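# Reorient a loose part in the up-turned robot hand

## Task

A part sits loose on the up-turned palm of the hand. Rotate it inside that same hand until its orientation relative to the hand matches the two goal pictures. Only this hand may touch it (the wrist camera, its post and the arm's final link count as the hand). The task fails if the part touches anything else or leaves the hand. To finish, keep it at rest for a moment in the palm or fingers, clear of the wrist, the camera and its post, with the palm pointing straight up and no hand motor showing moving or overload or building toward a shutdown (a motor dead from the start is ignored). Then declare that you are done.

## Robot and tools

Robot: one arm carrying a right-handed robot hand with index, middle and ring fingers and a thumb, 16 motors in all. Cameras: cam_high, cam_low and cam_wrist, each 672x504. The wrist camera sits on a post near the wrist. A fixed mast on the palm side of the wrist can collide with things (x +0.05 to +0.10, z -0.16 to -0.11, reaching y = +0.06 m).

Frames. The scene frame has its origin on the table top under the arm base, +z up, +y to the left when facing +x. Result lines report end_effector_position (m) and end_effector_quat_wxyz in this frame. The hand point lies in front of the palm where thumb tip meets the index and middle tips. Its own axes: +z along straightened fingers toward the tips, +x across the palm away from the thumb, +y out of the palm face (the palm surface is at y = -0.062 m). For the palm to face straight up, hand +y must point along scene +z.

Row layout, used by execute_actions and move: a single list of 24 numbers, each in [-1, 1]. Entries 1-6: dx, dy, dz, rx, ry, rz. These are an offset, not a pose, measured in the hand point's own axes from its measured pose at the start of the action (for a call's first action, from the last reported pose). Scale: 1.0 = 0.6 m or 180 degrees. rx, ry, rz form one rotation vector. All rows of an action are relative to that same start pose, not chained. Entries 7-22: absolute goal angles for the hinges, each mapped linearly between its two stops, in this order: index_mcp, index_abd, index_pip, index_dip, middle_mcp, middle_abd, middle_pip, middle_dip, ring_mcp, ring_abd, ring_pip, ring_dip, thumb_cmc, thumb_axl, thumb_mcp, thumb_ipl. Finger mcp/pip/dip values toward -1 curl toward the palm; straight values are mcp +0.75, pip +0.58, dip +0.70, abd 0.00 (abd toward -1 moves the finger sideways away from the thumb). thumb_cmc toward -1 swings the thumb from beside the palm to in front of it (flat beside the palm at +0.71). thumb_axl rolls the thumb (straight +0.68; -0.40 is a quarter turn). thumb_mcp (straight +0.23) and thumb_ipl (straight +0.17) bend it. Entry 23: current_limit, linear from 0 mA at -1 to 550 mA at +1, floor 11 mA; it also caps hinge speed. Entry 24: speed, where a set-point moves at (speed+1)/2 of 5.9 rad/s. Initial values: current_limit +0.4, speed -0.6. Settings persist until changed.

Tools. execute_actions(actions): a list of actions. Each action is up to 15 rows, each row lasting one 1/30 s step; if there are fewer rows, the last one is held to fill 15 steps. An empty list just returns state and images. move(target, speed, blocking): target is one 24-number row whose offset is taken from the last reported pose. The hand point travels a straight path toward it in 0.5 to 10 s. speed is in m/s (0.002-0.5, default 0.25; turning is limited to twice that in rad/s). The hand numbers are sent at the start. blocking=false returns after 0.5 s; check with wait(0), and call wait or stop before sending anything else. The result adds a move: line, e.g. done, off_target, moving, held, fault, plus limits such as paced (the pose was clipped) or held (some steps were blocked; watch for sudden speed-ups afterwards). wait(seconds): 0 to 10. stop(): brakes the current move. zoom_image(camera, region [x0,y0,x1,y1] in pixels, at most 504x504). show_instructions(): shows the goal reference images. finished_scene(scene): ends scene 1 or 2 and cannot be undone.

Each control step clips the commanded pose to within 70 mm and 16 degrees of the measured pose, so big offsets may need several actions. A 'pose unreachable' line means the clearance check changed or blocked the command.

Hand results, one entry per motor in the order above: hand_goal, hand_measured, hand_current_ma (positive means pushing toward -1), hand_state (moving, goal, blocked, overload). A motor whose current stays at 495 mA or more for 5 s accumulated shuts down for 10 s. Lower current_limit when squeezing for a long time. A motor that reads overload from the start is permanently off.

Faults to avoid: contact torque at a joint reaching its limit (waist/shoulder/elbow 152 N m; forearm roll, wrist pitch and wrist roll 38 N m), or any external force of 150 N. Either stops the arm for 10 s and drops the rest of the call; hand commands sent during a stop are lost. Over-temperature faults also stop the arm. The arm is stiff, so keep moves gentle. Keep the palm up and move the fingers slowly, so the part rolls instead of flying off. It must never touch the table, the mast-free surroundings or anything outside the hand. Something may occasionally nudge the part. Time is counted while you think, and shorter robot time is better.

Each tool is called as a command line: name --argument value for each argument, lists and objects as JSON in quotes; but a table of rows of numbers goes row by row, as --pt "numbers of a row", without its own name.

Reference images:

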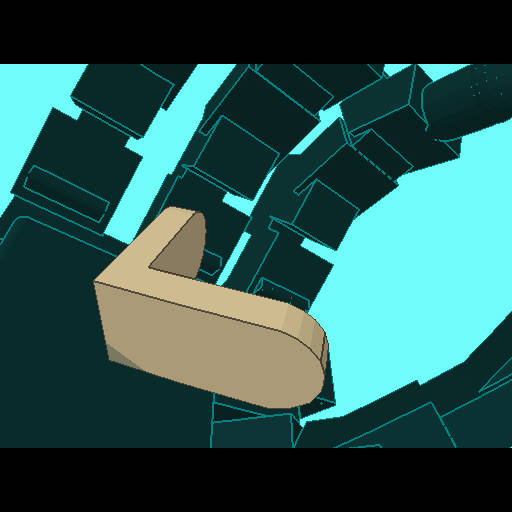

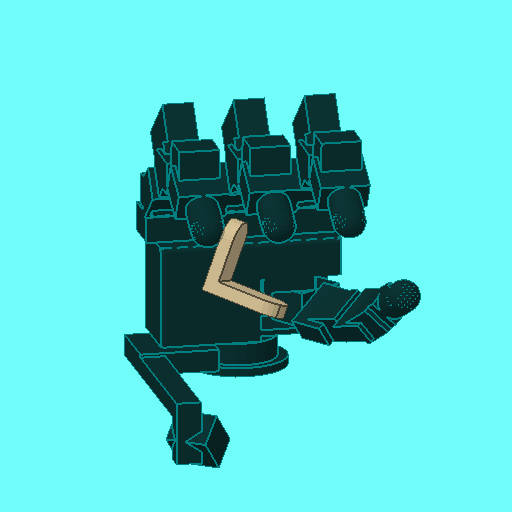

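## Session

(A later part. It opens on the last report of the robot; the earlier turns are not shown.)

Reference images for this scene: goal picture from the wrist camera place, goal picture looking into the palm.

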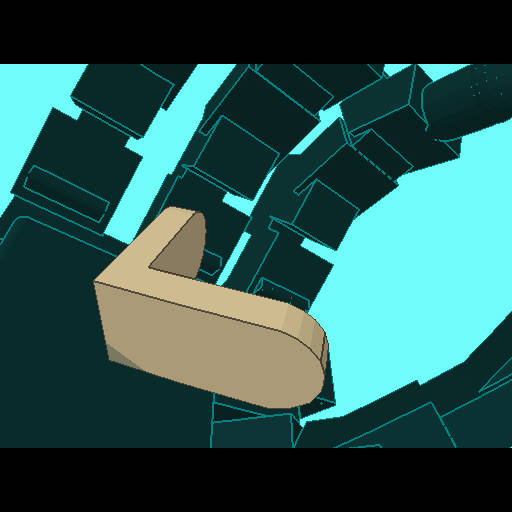

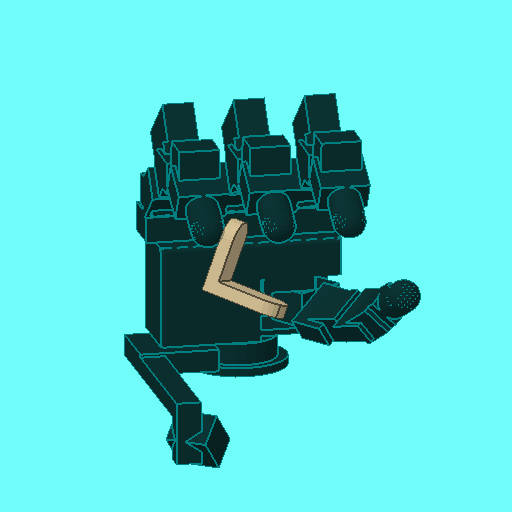

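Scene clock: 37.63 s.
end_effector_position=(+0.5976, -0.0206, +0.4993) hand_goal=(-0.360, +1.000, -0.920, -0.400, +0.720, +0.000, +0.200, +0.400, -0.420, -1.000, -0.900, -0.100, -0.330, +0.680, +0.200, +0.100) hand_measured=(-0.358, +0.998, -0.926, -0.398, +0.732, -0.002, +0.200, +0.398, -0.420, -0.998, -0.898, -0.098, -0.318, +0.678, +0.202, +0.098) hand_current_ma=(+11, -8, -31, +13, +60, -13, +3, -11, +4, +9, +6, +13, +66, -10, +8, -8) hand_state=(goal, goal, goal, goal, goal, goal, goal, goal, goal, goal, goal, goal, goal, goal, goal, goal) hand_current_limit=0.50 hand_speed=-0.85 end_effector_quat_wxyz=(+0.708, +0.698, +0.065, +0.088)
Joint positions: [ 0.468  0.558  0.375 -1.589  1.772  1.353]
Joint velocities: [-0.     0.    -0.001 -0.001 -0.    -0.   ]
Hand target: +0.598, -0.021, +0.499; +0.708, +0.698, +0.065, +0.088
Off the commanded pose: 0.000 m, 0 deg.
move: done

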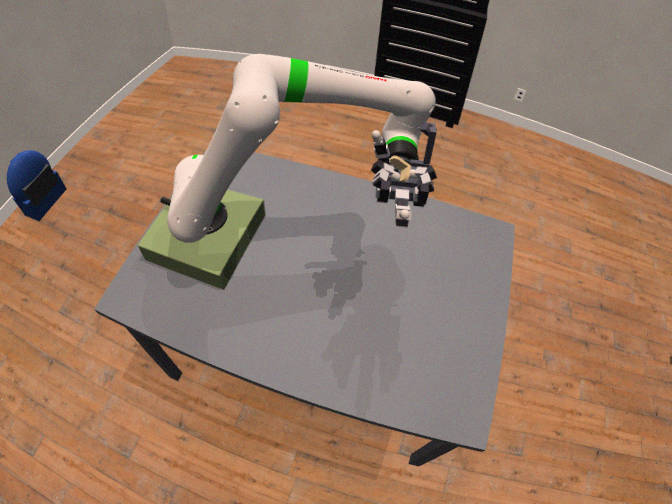

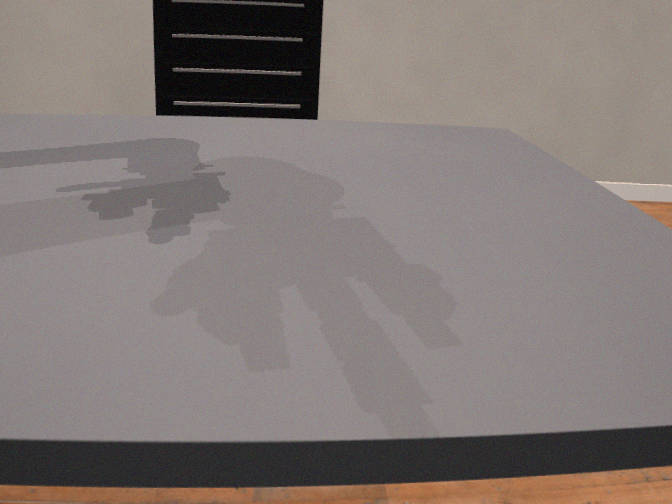

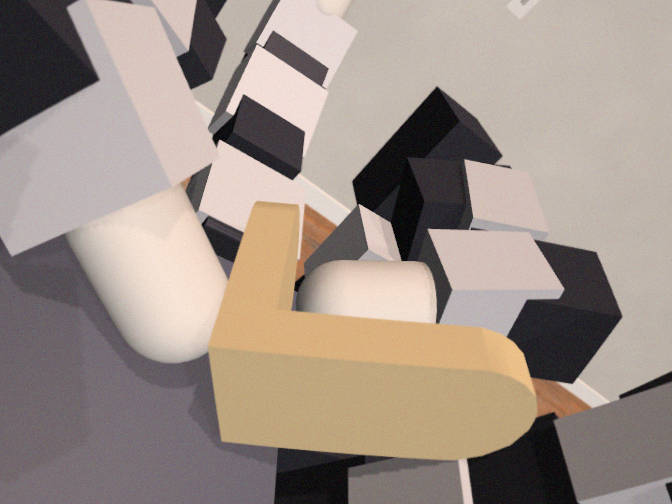

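move --target '[0,0,0,0,0,0, -0.36,1,-0.8,-0.33, 0.72,0,0.2,0.4, -0.42,-1,-0.9,-0.1, -0.33,0.68,0.2,0.1, 0.5,-0.8]'

Scene clock: 38.43 s.
end_effector_position=(+0.5976, -0.0206, +0.4993) hand_goal=(-0.360, +1.000, -0.800, -0.330, +0.720, +0.000, +0.200, +0.400, -0.420, -1.000, -0.900, -0.100, -0.330, +0.680, +0.200, +0.100) hand_measured=(-0.358, +0.998, -0.806, -0.334, +0.732, -0.002, +0.200, +0.398, -0.420, -0.998, -0.898, -0.098, -0.318, +0.678, +0.202, +0.098) hand_current_ma=(+11, -8, -31, -16, +60, -13, +3, -11, +4, +9, +6, +13, +66, -10, +8, -8) hand_state=(goal, goal, goal, goal, goal, goal, goal, goal, goal, goal, goal, goal, goal, goal, goal, goal) hand_current_limit=0.50 hand_speed=-0.80 end_effector_quat_wxyz=(+0.708, +0.698, +0.065, +0.088)
Joint positions: [ 0.468  0.558  0.375 -1.589  1.772  1.353]
Joint velocities: [-0.    -0.001  0.001 -0.001  0.001  0.   ]
Hand target: +0.598, -0.021, +0.499; +0.708, +0.698, +0.065, +0.088
Off the commanded pose: 0.000 m, 0 deg.
move: done

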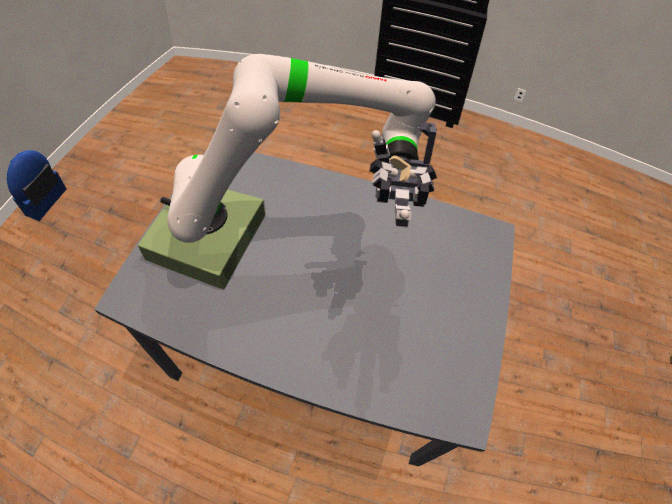

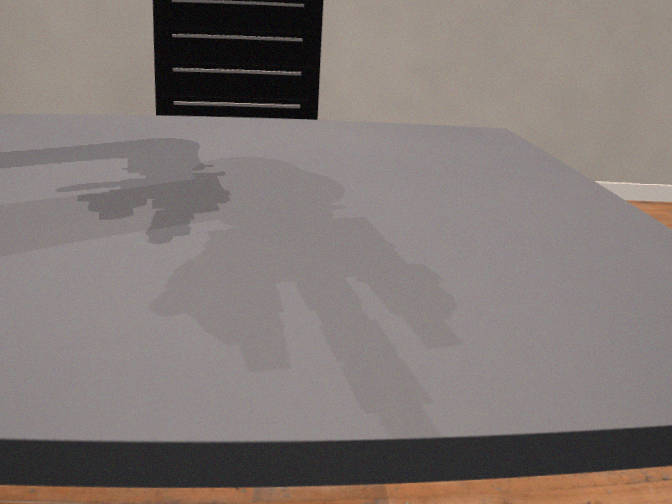

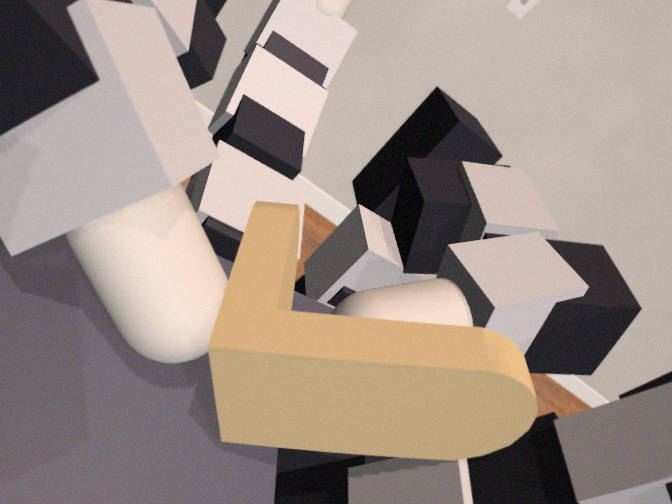

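move --target '[0,0,0,0,0,0, -0.33,1,-0.8,-0.1, 0.72,0,0.2,0.4, -0.42,-1,-0.9,-0.1, -0.33,0.68,0.2,0.1, 0.5,-0.8]'

Scene clock: 39.23 s.
end_effector_position=(+0.5976, -0.0206, +0.4993) hand_goal=(-0.330, +1.000, -0.800, -0.100, +0.720, +0.000, +0.200, +0.400, -0.420, -1.000, -0.900, -0.100, -0.330, +0.680, +0.200, +0.100) hand_measured=(-0.332, +0.998, -0.806, -0.104, +0.732, -0.002, +0.200, +0.398, -0.420, -0.998, -0.898, -0.098, -0.318, +0.678, +0.202, +0.098) hand_current_ma=(-17, -8, -31, -18, +60, -13, +3, -11, +4, +9, +6, +13, +66, -10, +8, -8) hand_state=(goal, goal, goal, goal, goal, goal, goal, goal, goal, goal, goal, goal, goal, goal, goal, goal) hand_current_limit=0.50 hand_speed=-0.80 end_effector_quat_wxyz=(+0.708, +0.698, +0.065, +0.088)
Joint positions: [ 0.468  0.558  0.375 -1.589  1.772  1.353]
Joint velocities: [-0.    -0.002 -0.     0.001  0.001 -0.001]
Hand target: +0.598, -0.021, +0.499; +0.708, +0.698, +0.065, +0.088
Off the commanded pose: 0.000 m, 0 deg.
move: done

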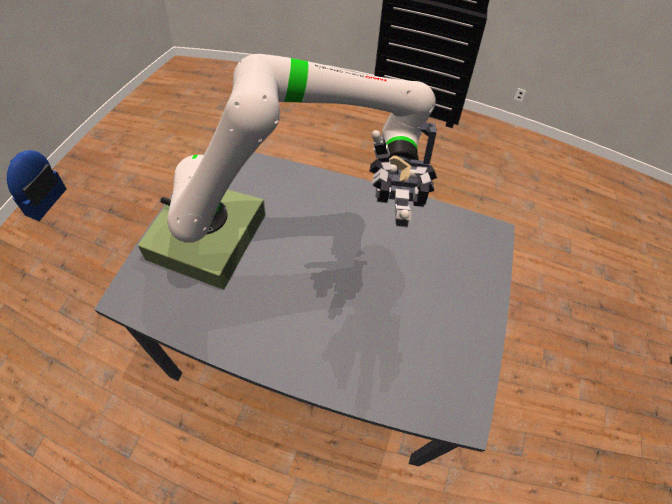

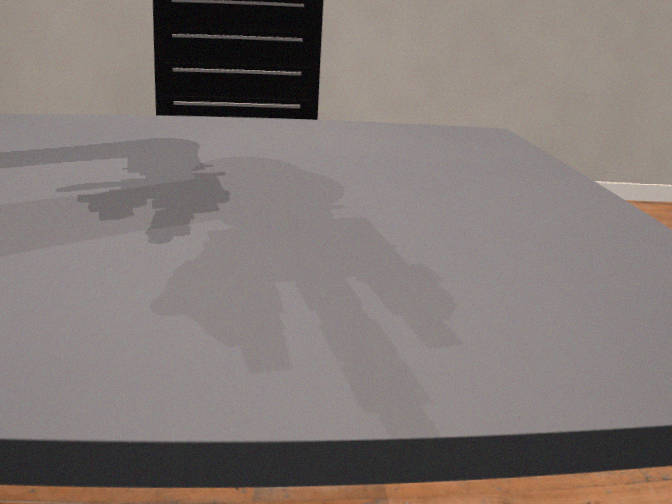

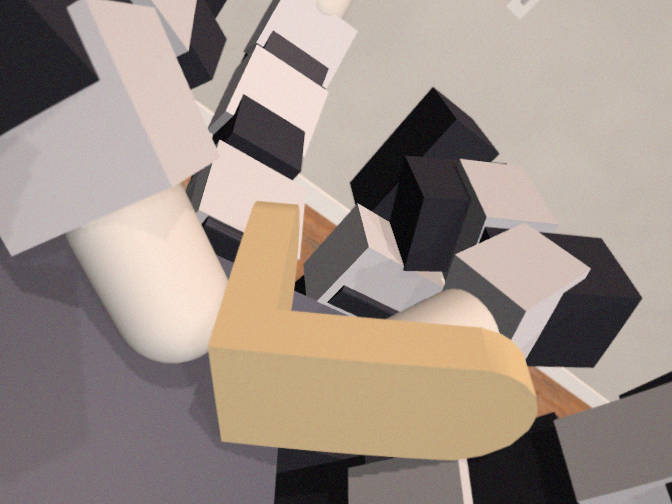

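move --target '[0,0,0,0,0,0, -0.31,1,-0.82,0.08, 0.72,0,0.2,0.4, -0.42,-1,-0.9,-0.1, -0.33,0.68,0.2,0.1, 0.5,-0.8]'

zoom_image --camera "cam_high" --region '[360, 125, 440, 205]'

Scene clock: 40.10 s.
end_effector_position=(+0.5976, -0.0206, +0.4993) hand_goal=(-0.310, +1.000, -0.820, +0.080, +0.720, +0.000, +0.200, +0.400, -0.420, -1.000, -0.900, -0.100, -0.330, +0.680, +0.200, +0.100) hand_measured=(-0.312, +0.998, -0.818, +0.076, +0.732, -0.002, +0.200, +0.398, -0.420, -0.998, -0.900, -0.098, -0.318, +0.678, +0.202, +0.098) hand_current_ma=(-17, -8, +6, -19, +60, -13, +3, -11, +4, +9, +5, +12, +65, -10, +8, -8) hand_state=(goal, goal, goal, goal, goal, goal, goal, goal, goal, goal, goal, goal, goal, goal, goal, goal) hand_current_limit=0.50 hand_speed=-0.80 end_effector_quat_wxyz=(+0.708, +0.698, +0.065, +0.088)
Joint positions: [ 0.468  0.558  0.375 -1.589  1.772  1.353]
Joint velocities: [-0.001  0.001 -0.001  0.002  0.    -0.   ]
Hand target: +0.598, -0.021, +0.499; +0.708, +0.698, +0.065, +0.088
Off the commanded pose: 0.000 m, 0 deg.
move: done

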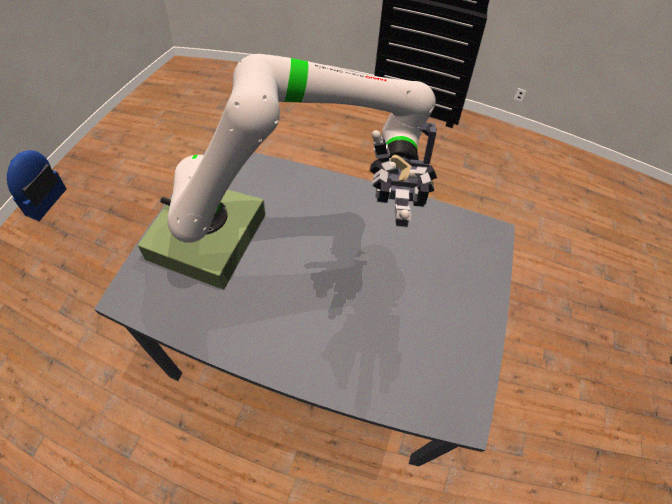

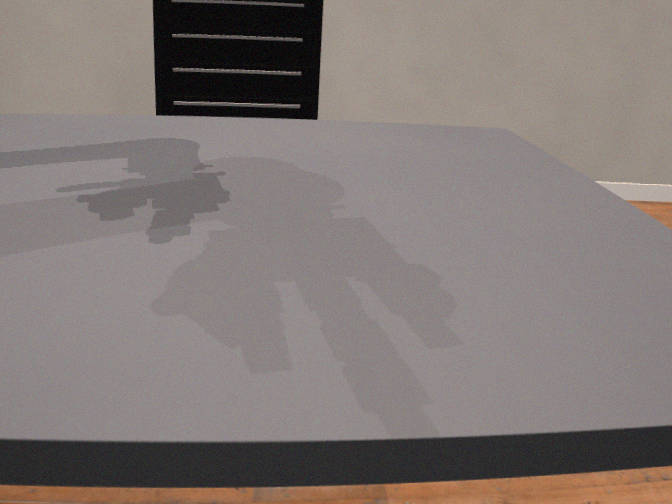

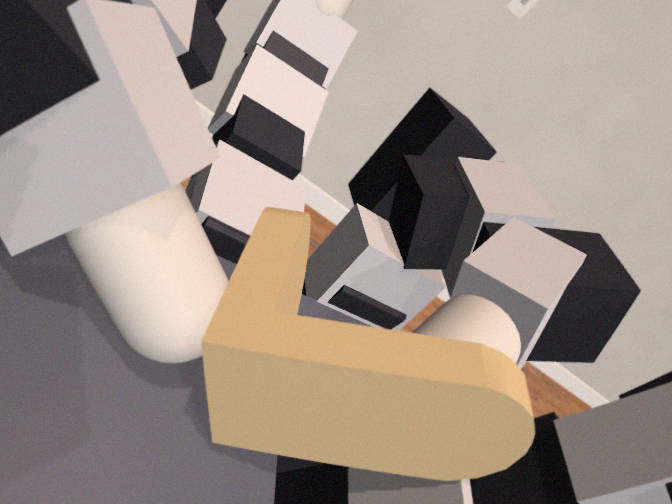

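Region (360, 125, 440, 205) of cam_high's 672x504 image, scaled by 6.300, with more detail than that image has.

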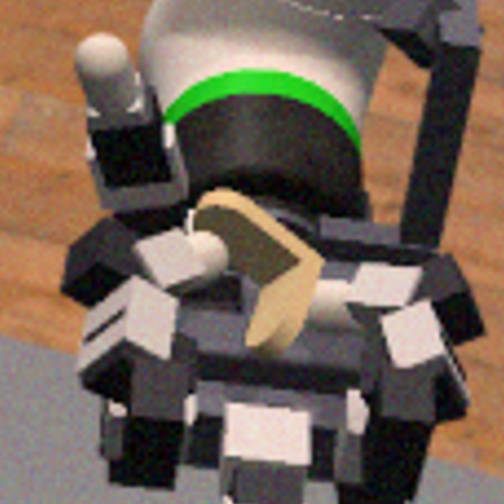

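move --target '[0,0,0,0,0,0, -0.3,1,-0.9,0.3, 0.72,0,0.2,0.4, -0.42,-1,-0.9,-0.1, -0.33,0.68,0.2,0.1, 0.5,-0.8]'

Scene clock: 40.90 s.
end_effector_position=(+0.5976, -0.0206, +0.4993) hand_goal=(-0.300, +1.000, -0.900, +0.300, +0.720, +0.000, +0.200, +0.400, -0.420, -1.000, -0.900, -0.100, -0.330, +0.680, +0.200, +0.100) hand_measured=(-0.302, +0.998, -0.912, +0.280, +0.732, -0.002, +0.200, +0.398, -0.420, -0.998, -0.900, -0.098, -0.318, +0.678, +0.202, +0.098) hand_current_ma=(-12, -8, -59, -104, +60, -13, +3, -11, +4, +9, +5, +12, +64, -10, +8, -8) hand_state=(goal, goal, goal, blocked, goal, goal, goal, goal, goal, goal, goal, goal, goal, goal, goal, goal) hand_current_limit=0.50 hand_speed=-0.80 end_effector_quat_wxyz=(+0.708, +0.698, +0.065, +0.088)
Joint positions: [ 0.468  0.558  0.375 -1.589  1.772  1.353]
Joint velocities: [ 0.    -0.    -0.001 -0.     0.    -0.001]
Hand target: +0.598, -0.021, +0.499; +0.708, +0.698, +0.065, +0.088
Off the commanded pose: 0.000 m, 0 deg.
move: done

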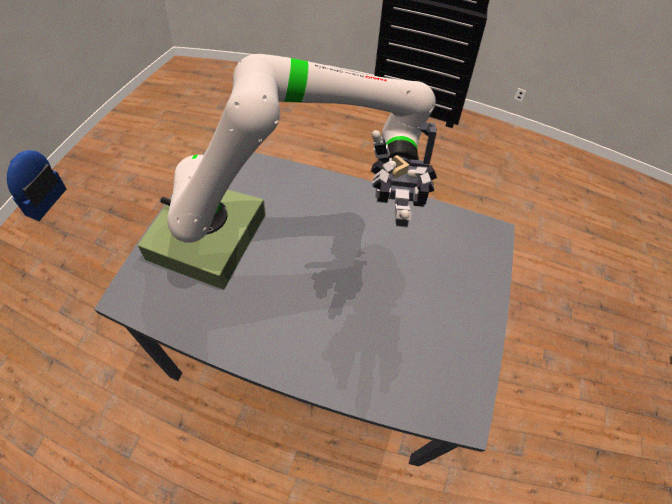

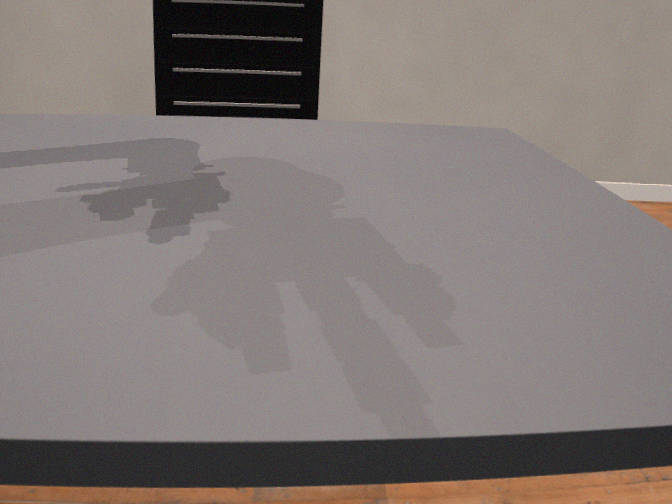

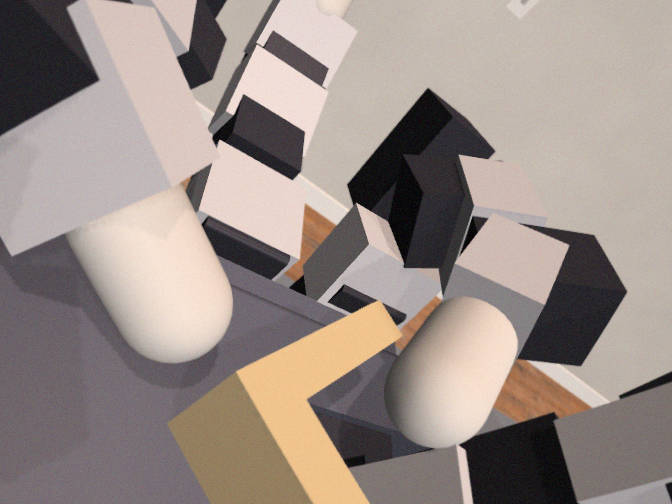

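execute_actions --actions '[[[0,0,0,0,0,0, -0.3,1,-0.9,0.2, 0.72,0,0.2,0.4, -0.42,-1,-0.9,-0.1, 0.5,0.68,0.2,0.1, 0.6,-0.2]],[[0,0,0,0,0,0, -0.34,1,-0.9,-0.1, 0.72,0,0.2,0.4, -0.42,-1,-0.9,-0.1, 0.5,0.68,0.2,0.1, 0.6,-0.6]],[[0,0,0,0,0,0, -0.32,1,-0.95,-0.38, 0.72,0,0.2,0.4, -0.42,-1,-0.9,-0.1, 0.5,0.68,0.2,0.1, 0.6,-0.6]]]'

Scene clock: 42.67 s.
end_effector_position=(+0.5976, -0.0206, +0.4993) hand_goal=(-0.320, +1.000, -0.950, -0.380, +0.720, +0.000, +0.200, +0.400, -0.420, -1.000, -0.900, -0.100, +0.500, +0.680, +0.200, +0.100) hand_measured=(-0.322, +0.998, -0.948, -0.378, +0.732, -0.002, +0.200, +0.398, -0.420, -0.998, -0.900, -0.098, +0.510, +0.678, +0.202, +0.098) hand_current_ma=(-15, -8, +8, +14, +60, -13, +3, -11, +4, +9, +5, +12, +51, -10, +8, -8) hand_state=(goal, goal, goal, goal, goal, goal, goal, goal, goal, goal, goal, goal, goal, goal, goal, goal) hand_current_limit=0.60 hand_speed=-0.60 end_effector_quat_wxyz=(+0.708, +0.698, +0.065, +0.088)
Joint positions: [ 0.468  0.558  0.375 -1.589  1.772  1.353]
Joint velocities: [-0.    -0.001 -0.    -0.     0.    -0.001]
Hand target: +0.598, -0.021, +0.499; +0.708, +0.698, +0.065, +0.088
Off the commanded pose: 0.000 m, 0 deg.
Step readings (end_effector_position; steps 1 to 15: 1st action; 16 to 30: 2nd action; 31 to 45: 3rd action):
0: (+0.5976, -0.0206, +0.4993)
1: (+0.5976, -0.0206, +0.4993)
2: (+0.5976, -0.0206, +0.4993)
4: (+0.5976, -0.0206, +0.4993)
8: (+0.5976, -0.0206, +0.4993)
15: (+0.5976, -0.0206, +0.4993)
16: (+0.5976, -0.0206, +0.4993)
17: (+0.5976, -0.0206, +0.4993)
19: (+0.5976, -0.0206, +0.4993)
23: (+0.5976, -0.0206, +0.4993)
30: (+0.5976, -0.0206, +0.4993)
31: (+0.5976, -0.0206, +0.4993)
32: (+0.5976, -0.0206, +0.4993)
34: (+0.5976, -0.0206, +0.4993)
38: (+0.5976, -0.0206, +0.4993)
45: end_effector_position above

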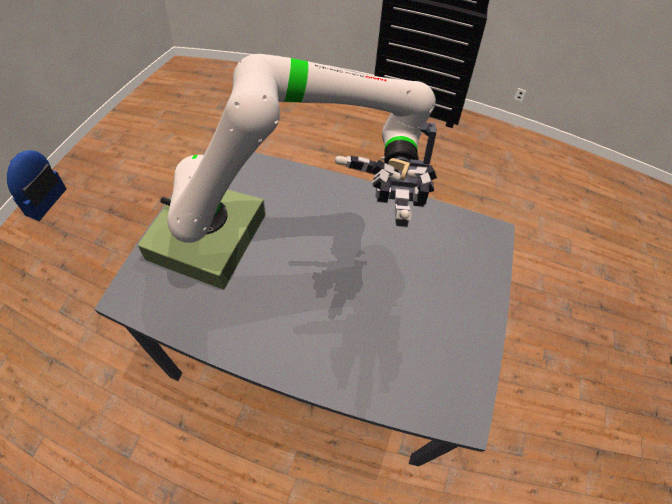

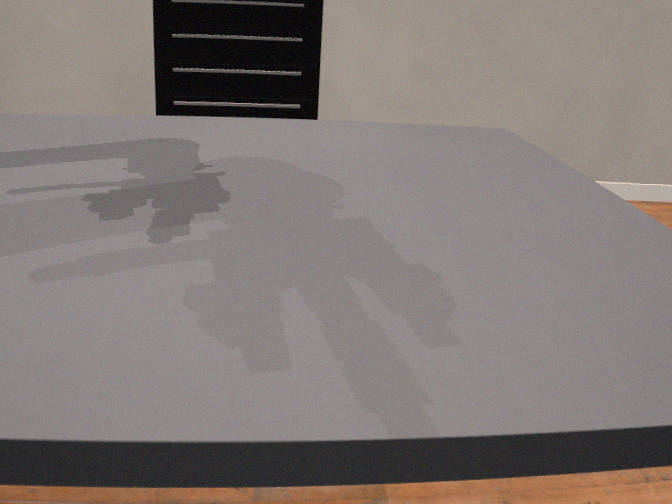

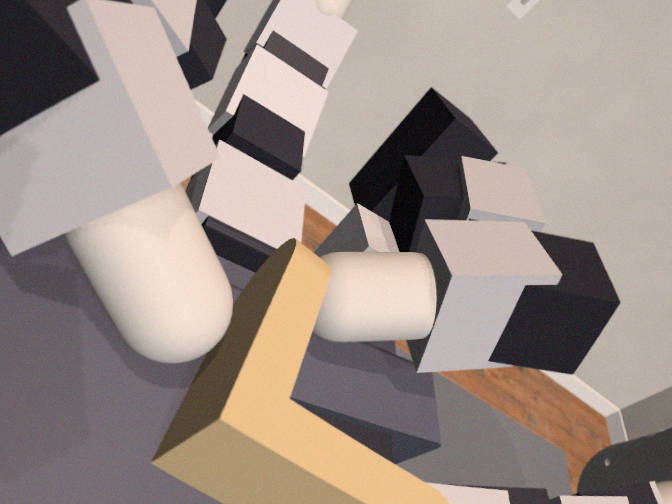

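execute_actions --actions '[[[0,0,0,0,0,0, -0.3,0.6,-0.85,-0.2, 0.4,0,-0.28,-0.1, -0.40,-0.5,-0.8,0.0, 0.6,0.68,0.2,0.1, 0.6,-0.2]],[[0,0,0,0,0,0, -0.22,0.2,-0.85,-0.12, -0.25,0,-0.28,-0.1, -0.40,-0.5,-0.8,0.0, 0.6,0.68,0.2,0.1, 0.6,-0.2]],[[0,0,0,0,0,0, -0.22,0.2,-0.85,-0.12, -0.57,0,-0.28,-0.1, -0.40,-0.5,-0.8,0.0, 0.6,0.68,0.2,0.1, 0.3,-0.5]]]'

Scene clock: 45.83 s.
end_effector_position=(+0.5976, -0.0206, +0.4993) hand_goal=(-0.220, +0.200, -0.850, -0.120, -0.570, +0.000, -0.280, -0.100, -0.400, -0.500, -0.800, +0.000, +0.600, +0.680, +0.200, +0.100) hand_measured=(-0.222, +0.204, -0.858, -0.124, -0.452, -0.002, -0.280, -0.098, -0.404, -0.504, -0.806, -0.004, +0.610, +0.678, +0.202, +0.098) hand_current_ma=(-9, +18, -36, -19, +59, -13, +1, +11, -26, -21, -35, -17, +52, -10, +8, -8) hand_state=(goal, goal, goal, goal, moving, goal, goal, goal, goal, goal, goal, goal, goal, goal, goal, goal) hand_current_limit=0.30 hand_speed=-0.50 end_effector_quat_wxyz=(+0.708, +0.698, +0.065, +0.088)
Joint positions: [ 0.468  0.558  0.375 -1.589  1.772  1.353]
Joint velocities: [ 0.    -0.     0.001 -0.     0.001  0.   ]
Hand target: +0.598, -0.021, +0.499; +0.708, +0.698, +0.065, +0.088
Off the commanded pose: 0.000 m, 0 deg.
Step readings (end_effector_position; steps 1 to 15: 1st action; 16 to 30: 2nd action; 31 to 45: 3rd action):
0: (+0.5976, -0.0206, +0.4993)
1: (+0.5976, -0.0206, +0.4993)
2: (+0.5976, -0.0206, +0.4993)
4: (+0.5976, -0.0206, +0.4993)
8: (+0.5976, -0.0206, +0.4993)
15: (+0.5976, -0.0206, +0.4993)
16: (+0.5976, -0.0206, +0.4993)
17: (+0.5976, -0.0206, +0.4993)
19: (+0.5976, -0.0206, +0.4993)
23: (+0.5976, -0.0206, +0.4993)
30: (+0.5976, -0.0206, +0.4993)
31: (+0.5976, -0.0206, +0.4993)
32: (+0.5976, -0.0206, +0.4993)
34: (+0.5976, -0.0206, +0.4993)
38: (+0.5976, -0.0206, +0.4993)
45: end_effector_position above

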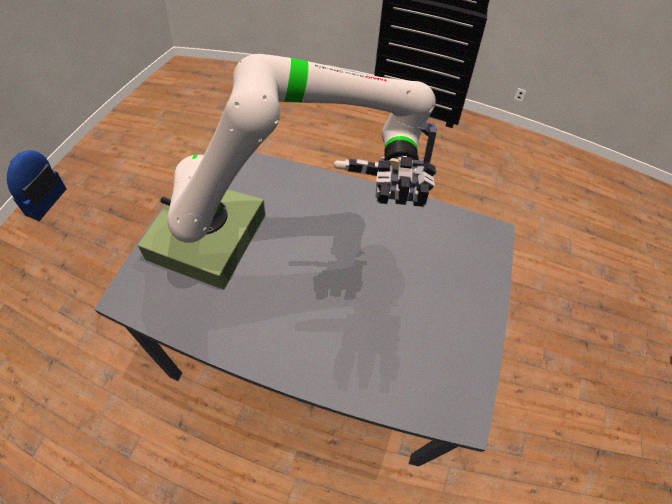

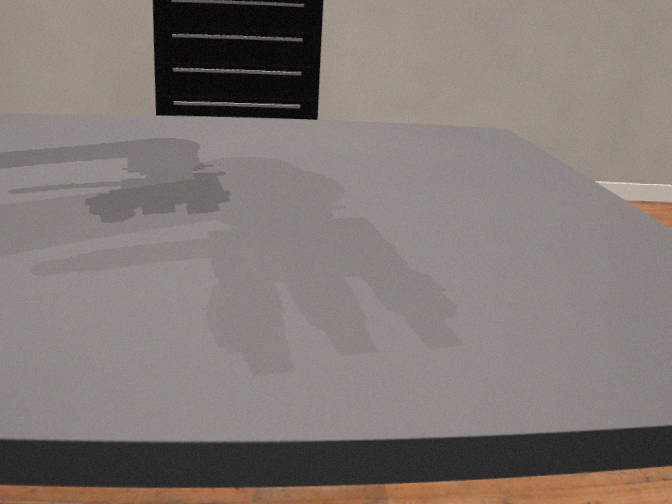

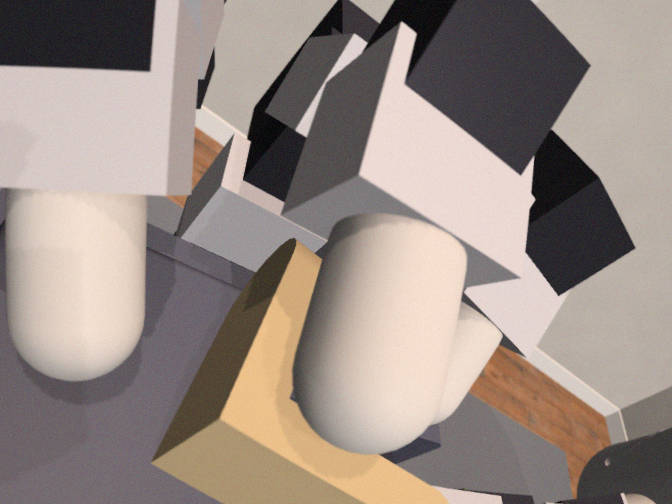

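execute_actions --actions '[[[0,0,0,0,0,0, -0.22,0.2,-0.85,-0.12, -0.57,0,-0.28,-0.1, -0.40,-0.5,-0.8,0.0, 0.6,0.68,0.2,0.1, 0.3,-0.5],[0,0,0,0,0,0, -0.22,0.2,-0.85,-0.12, -0.57,0,-0.28,-0.1, -0.40,-0.5,-0.8,0.0, 0.6,0.68,0.2,0.1, 0.3,-0.5],[0,0,0,0,0,0, -0.22,0.2,-0.85,-0.12, -0.41,0,-0.445,-0.1, -0.40,-0.5,-0.8,0.0, 0.6,0.68,0.2,0.1, 0.3,-0.8]],[[0,0,0,0,0,0, -0.22,0.2,-0.85,-0.12, -0.28,0,-0.54,-0.12, -0.40,-0.5,-0.8,0.0, 0.6,0.68,0.2,0.1, 0.3,-0.85]]]'

Scene clock: 47.03 s.
end_effector_position=(+0.5976, -0.0206, +0.4993) hand_goal=(-0.220, +0.200, -0.850, -0.120, -0.280, +0.000, -0.540, -0.120, -0.400, -0.500, -0.800, +0.000, +0.600, +0.680, +0.200, +0.100) hand_measured=(-0.222, +0.204, -0.858, -0.124, -0.274, -0.002, -0.516, -0.104, -0.404, -0.504, -0.806, -0.004, +0.610, +0.678, +0.202, +0.098) hand_current_ma=(-9, +18, -36, -19, +34, -13, +115, +79, -26, -21, -35, -17, +52, -10, +8, -8) hand_state=(goal, goal, goal, goal, moving, goal, moving, goal, goal, goal, goal, goal, goal, goal, goal, goal) hand_current_limit=0.30 hand_speed=-0.85 end_effector_quat_wxyz=(+0.708, +0.698, +0.065, +0.088)
Joint positions: [ 0.468  0.558  0.375 -1.589  1.772  1.353]
Joint velocities: [ 0.    -0.002  0.001 -0.    -0.002  0.   ]
Hand target: +0.598, -0.021, +0.499; +0.708, +0.698, +0.065, +0.088
Off the commanded pose: 0.000 m, 0 deg.
Step readings (end_effector_position; steps 1 to 15: 1st action; 16 to 30: 2nd action):
0: (+0.5976, -0.0206, +0.4993)
1: (+0.5976, -0.0206, +0.4993)
2: (+0.5976, -0.0206, +0.4993)
4: (+0.5976, -0.0206, +0.4993)
8: (+0.5976, -0.0206, +0.4993)
15: (+0.5976, -0.0206, +0.4993)
16: (+0.5976, -0.0206, +0.4993)
17: (+0.5976, -0.0206, +0.4993)
19: (+0.5976, -0.0206, +0.4993)
23: (+0.5976, -0.0206, +0.4993)
30: end_effector_position above

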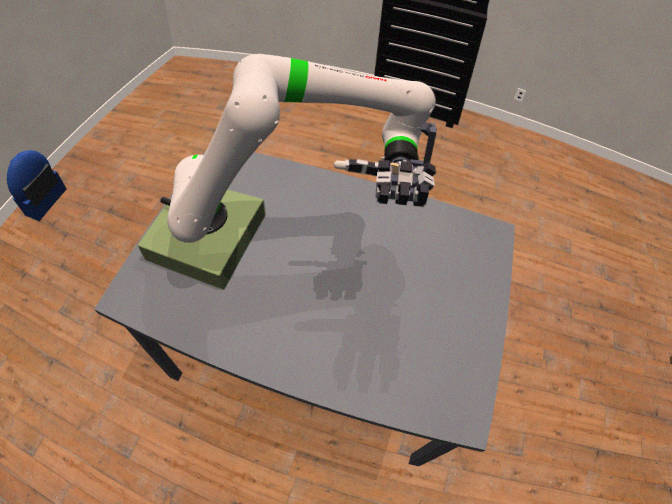

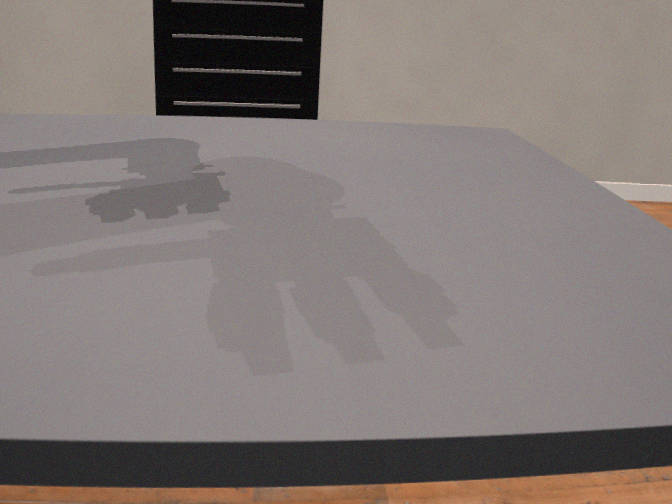

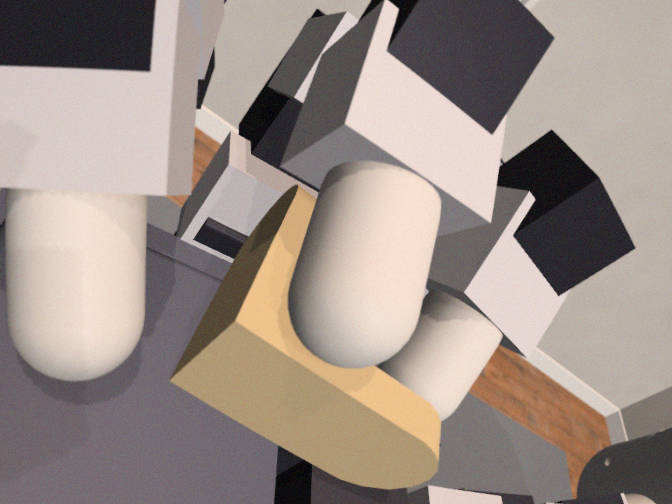

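execute_actions --actions '[[[0,0,0,0,0,0, -0.22,0.5,-0.88,-0.2, 0.2,0,-0.3,0.1, -0.38,-0.8,-0.85,-0.1, 0.6,0.68,0.2,0.1, 0.6,-0.2]],[[0,0,0,0,0,0, -0.25,1,-0.9,-0.32, 0.72,0,0.2,0.4, -0.38,-1,-0.9,-0.2, 0.3,0.68,0.2,0.1, 0.6,-0.2]],[[0,0,0,0,0,0, -0.28,1,-0.93,-0.55, 0.72,0,0.2,0.4, -0.38,-1,-0.9,-0.25, 0.1,0.68,0.2,0.1, 0.6,-0.5]]]'

Scene clock: 48.80 s.
end_effector_position=(+0.5976, -0.0206, +0.4993) hand_goal=(-0.280, +1.000, -0.930, -0.550, +0.720, +0.000, +0.200, +0.400, -0.380, -1.000, -0.900, -0.250, +0.100, +0.680, +0.200, +0.100) hand_measured=(-0.282, +0.998, -0.924, -0.538, +0.732, -0.002, +0.200, +0.398, -0.370, -0.990, -0.888, -0.258, +0.162, +0.678, +0.202, +0.098) hand_current_ma=(-7, -10, +35, +64, +61, -13, +2, -11, +58, +48, +67, -44, +315, -10, +8, -8) hand_state=(goal, goal, goal, goal, goal, goal, goal, goal, goal, goal, goal, goal, blocked, goal, goal, goal) hand_current_limit=0.60 hand_speed=-0.50 end_effector_quat_wxyz=(+0.708, +0.698, +0.065, +0.088)
Joint positions: [ 0.468  0.558  0.375 -1.589  1.772  1.353]
Joint velocities: [-0.    -0.002 -0.002 -0.001  0.    -0.   ]
Hand target: +0.598, -0.021, +0.499; +0.708, +0.698, +0.065, +0.088
Off the commanded pose: 0.000 m, 0 deg.
Step readings (end_effector_position; steps 1 to 15: 1st action; 16 to 30: 2nd action; 31 to 45: 3rd action):
0: (+0.5976, -0.0206, +0.4993)
1: (+0.5976, -0.0206, +0.4993)
2: (+0.5976, -0.0206, +0.4993)
4: (+0.5976, -0.0206, +0.4993)
8: (+0.5976, -0.0206, +0.4993)
15: (+0.5976, -0.0206, +0.4993)
16: (+0.5976, -0.0206, +0.4993)
17: (+0.5976, -0.0206, +0.4993)
19: (+0.5976, -0.0206, +0.4993)
23: (+0.5976, -0.0206, +0.4993)
30: (+0.5976, -0.0206, +0.4993)
31: (+0.5976, -0.0206, +0.4993)
32: (+0.5976, -0.0206, +0.4993)
34: (+0.5976, -0.0206, +0.4993)
38: (+0.5976, -0.0206, +0.4993)
45: end_effector_position above

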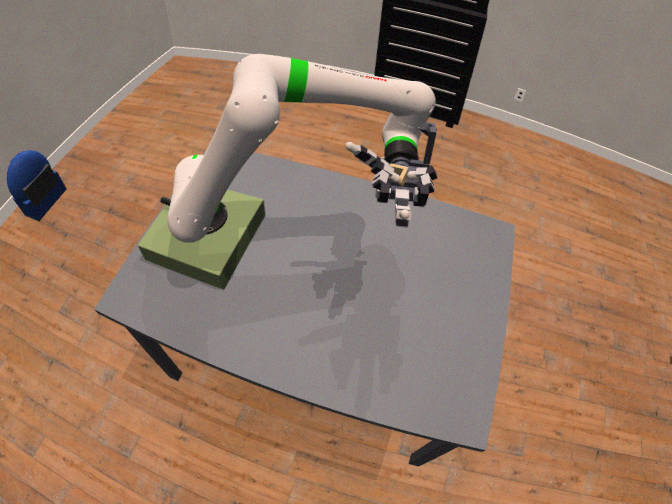

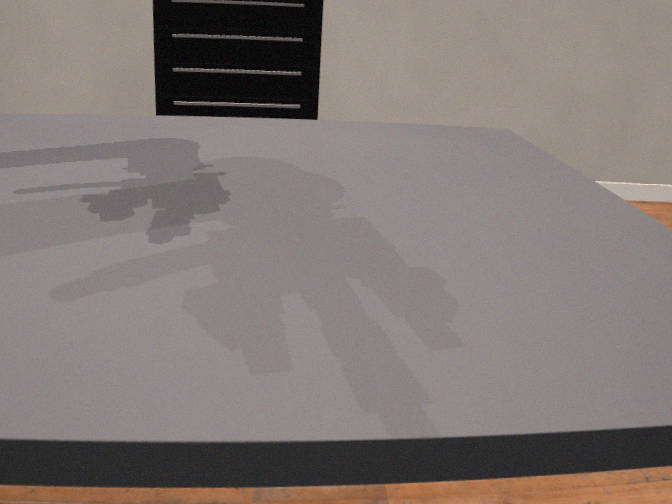

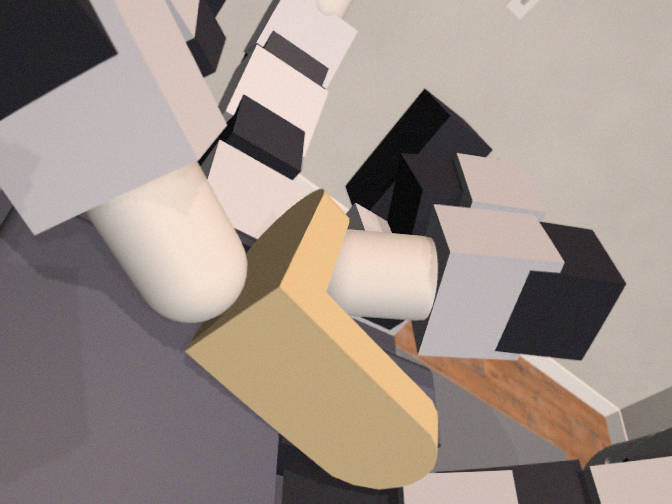

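move --target '[0,0,0,0,0,0, -0.28,1,-0.88,-0.62, 0.72,0,0.2,0.4, -0.38,-0.8,-0.86,-0.2, 0.35,0.68,0.2,0.1, 0.5,-0.5]'

Scene clock: 49.63 s.
end_effector_position=(+0.5976, -0.0206, +0.4993) hand_goal=(-0.280, +1.000, -0.880, -0.620, +0.720, +0.000, +0.200, +0.400, -0.380, -0.800, -0.860, -0.200, +0.350, +0.680, +0.200, +0.100) hand_measured=(-0.282, +0.998, -0.886, -0.618, +0.732, -0.002, +0.200, +0.398, -0.378, -0.814, -0.860, -0.204, +0.360, +0.678, +0.202, +0.098) hand_current_ma=(-7, -10, -30, +15, +61, -13, +2, -11, +15, -71, -3, -19, +48, -10, +8, -8) hand_state=(goal, goal, goal, goal, goal, goal, goal, goal, goal, goal, goal, goal, goal, goal, goal, goal) hand_current_limit=0.50 hand_speed=-0.50 end_effector_quat_wxyz=(+0.708, +0.698, +0.065, +0.088)
Joint positions: [ 0.468  0.558  0.375 -1.589  1.772  1.353]
Joint velocities: [ 0.    -0.001  0.001  0.     0.    -0.001]
Hand target: +0.598, -0.021, +0.499; +0.708, +0.698, +0.065, +0.088
Off the commanded pose: 0.000 m, 0 deg.
move: done

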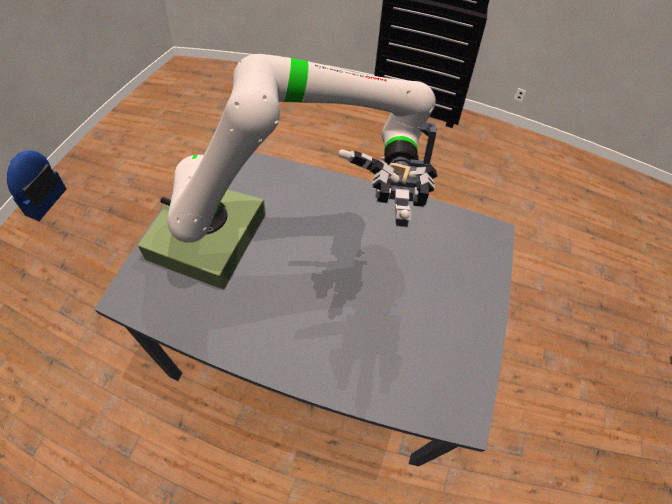

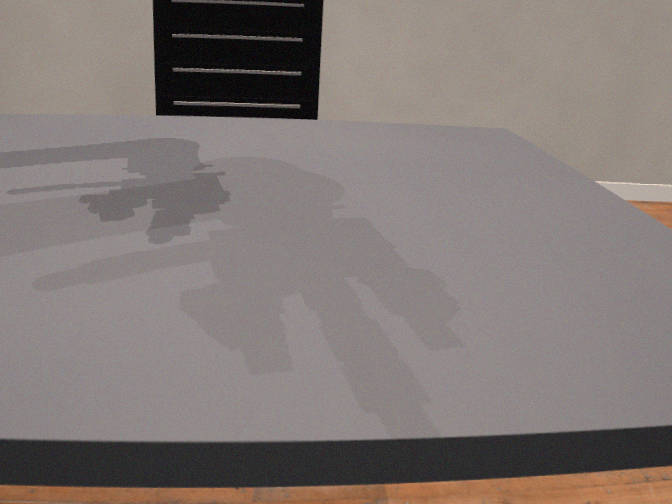

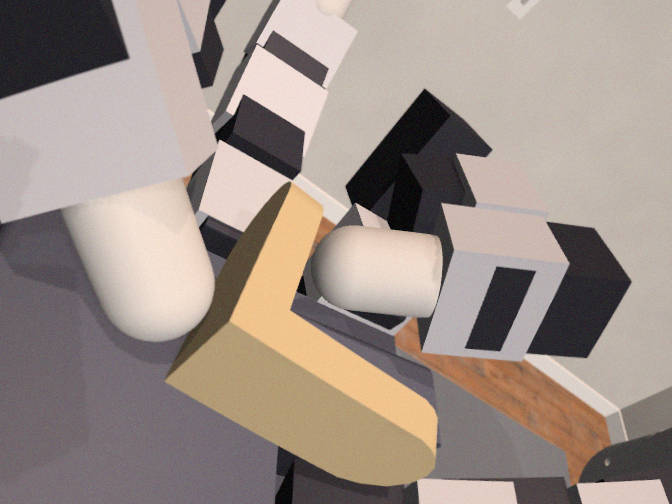

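move --target '[0,0,0,0,0,0, -0.34,1,-0.8,-0.08, 0.72,0,0.2,0.4, -0.38,-0.8,-0.86,-0.2, 0.45,0.68,0.2,0.1, 0.5,-0.5]'

Scene clock: 50.57 s.
end_effector_position=(+0.5976, -0.0206, +0.4993) hand_goal=(-0.340, +1.000, -0.800, -0.080, +0.720, +0.000, +0.200, +0.400, -0.380, -0.800, -0.860, -0.200, +0.450, +0.680, +0.200, +0.100) hand_measured=(-0.338, +0.998, -0.806, -0.084, +0.732, -0.002, +0.200, +0.398, -0.378, -0.814, -0.860, -0.204, +0.460, +0.678, +0.202, +0.098) hand_current_ma=(+11, -9, -31, -19, +61, -13, +2, -11, +15, -71, -3, -19, +50, -10, +8, -8) hand_state=(goal, goal, goal, goal, goal, goal, goal, goal, goal, goal, goal, goal, goal, goal, goal, goal) hand_current_limit=0.50 hand_speed=-0.50 end_effector_quat_wxyz=(+0.708, +0.698, +0.065, +0.088)
Joint positions: [ 0.468  0.558  0.375 -1.589  1.772  1.353]
Joint velocities: [ 0.     0.    -0.     0.001  0.002  0.001]
Hand target: +0.598, -0.021, +0.499; +0.708, +0.698, +0.065, +0.088
Off the commanded pose: 0.000 m, 0 deg.
move: done

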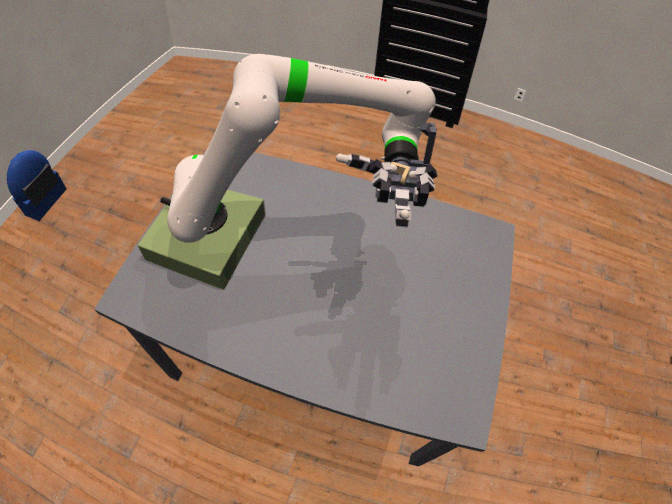

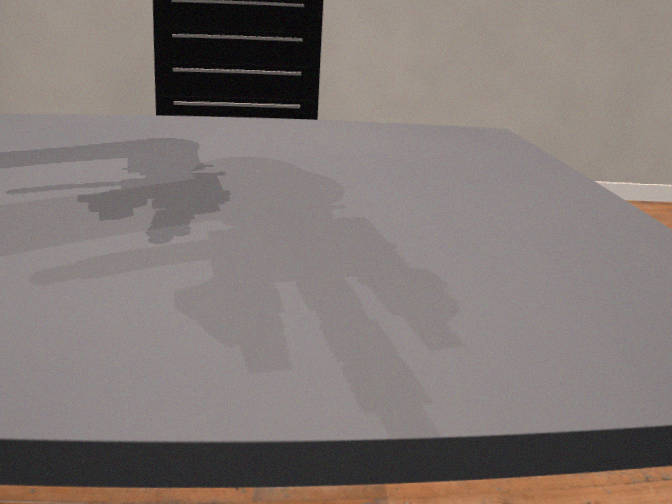

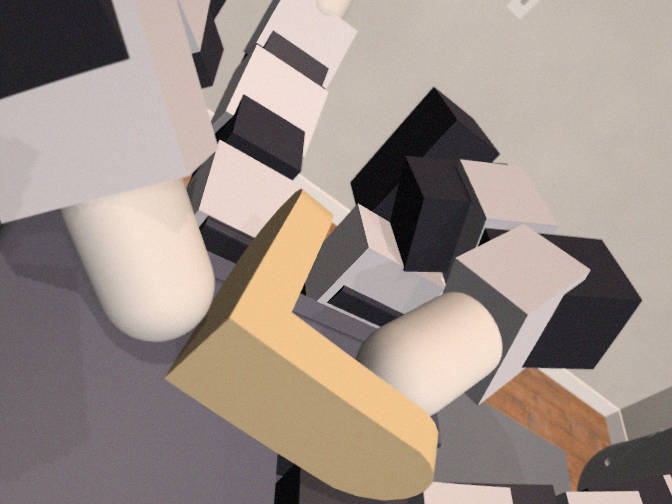

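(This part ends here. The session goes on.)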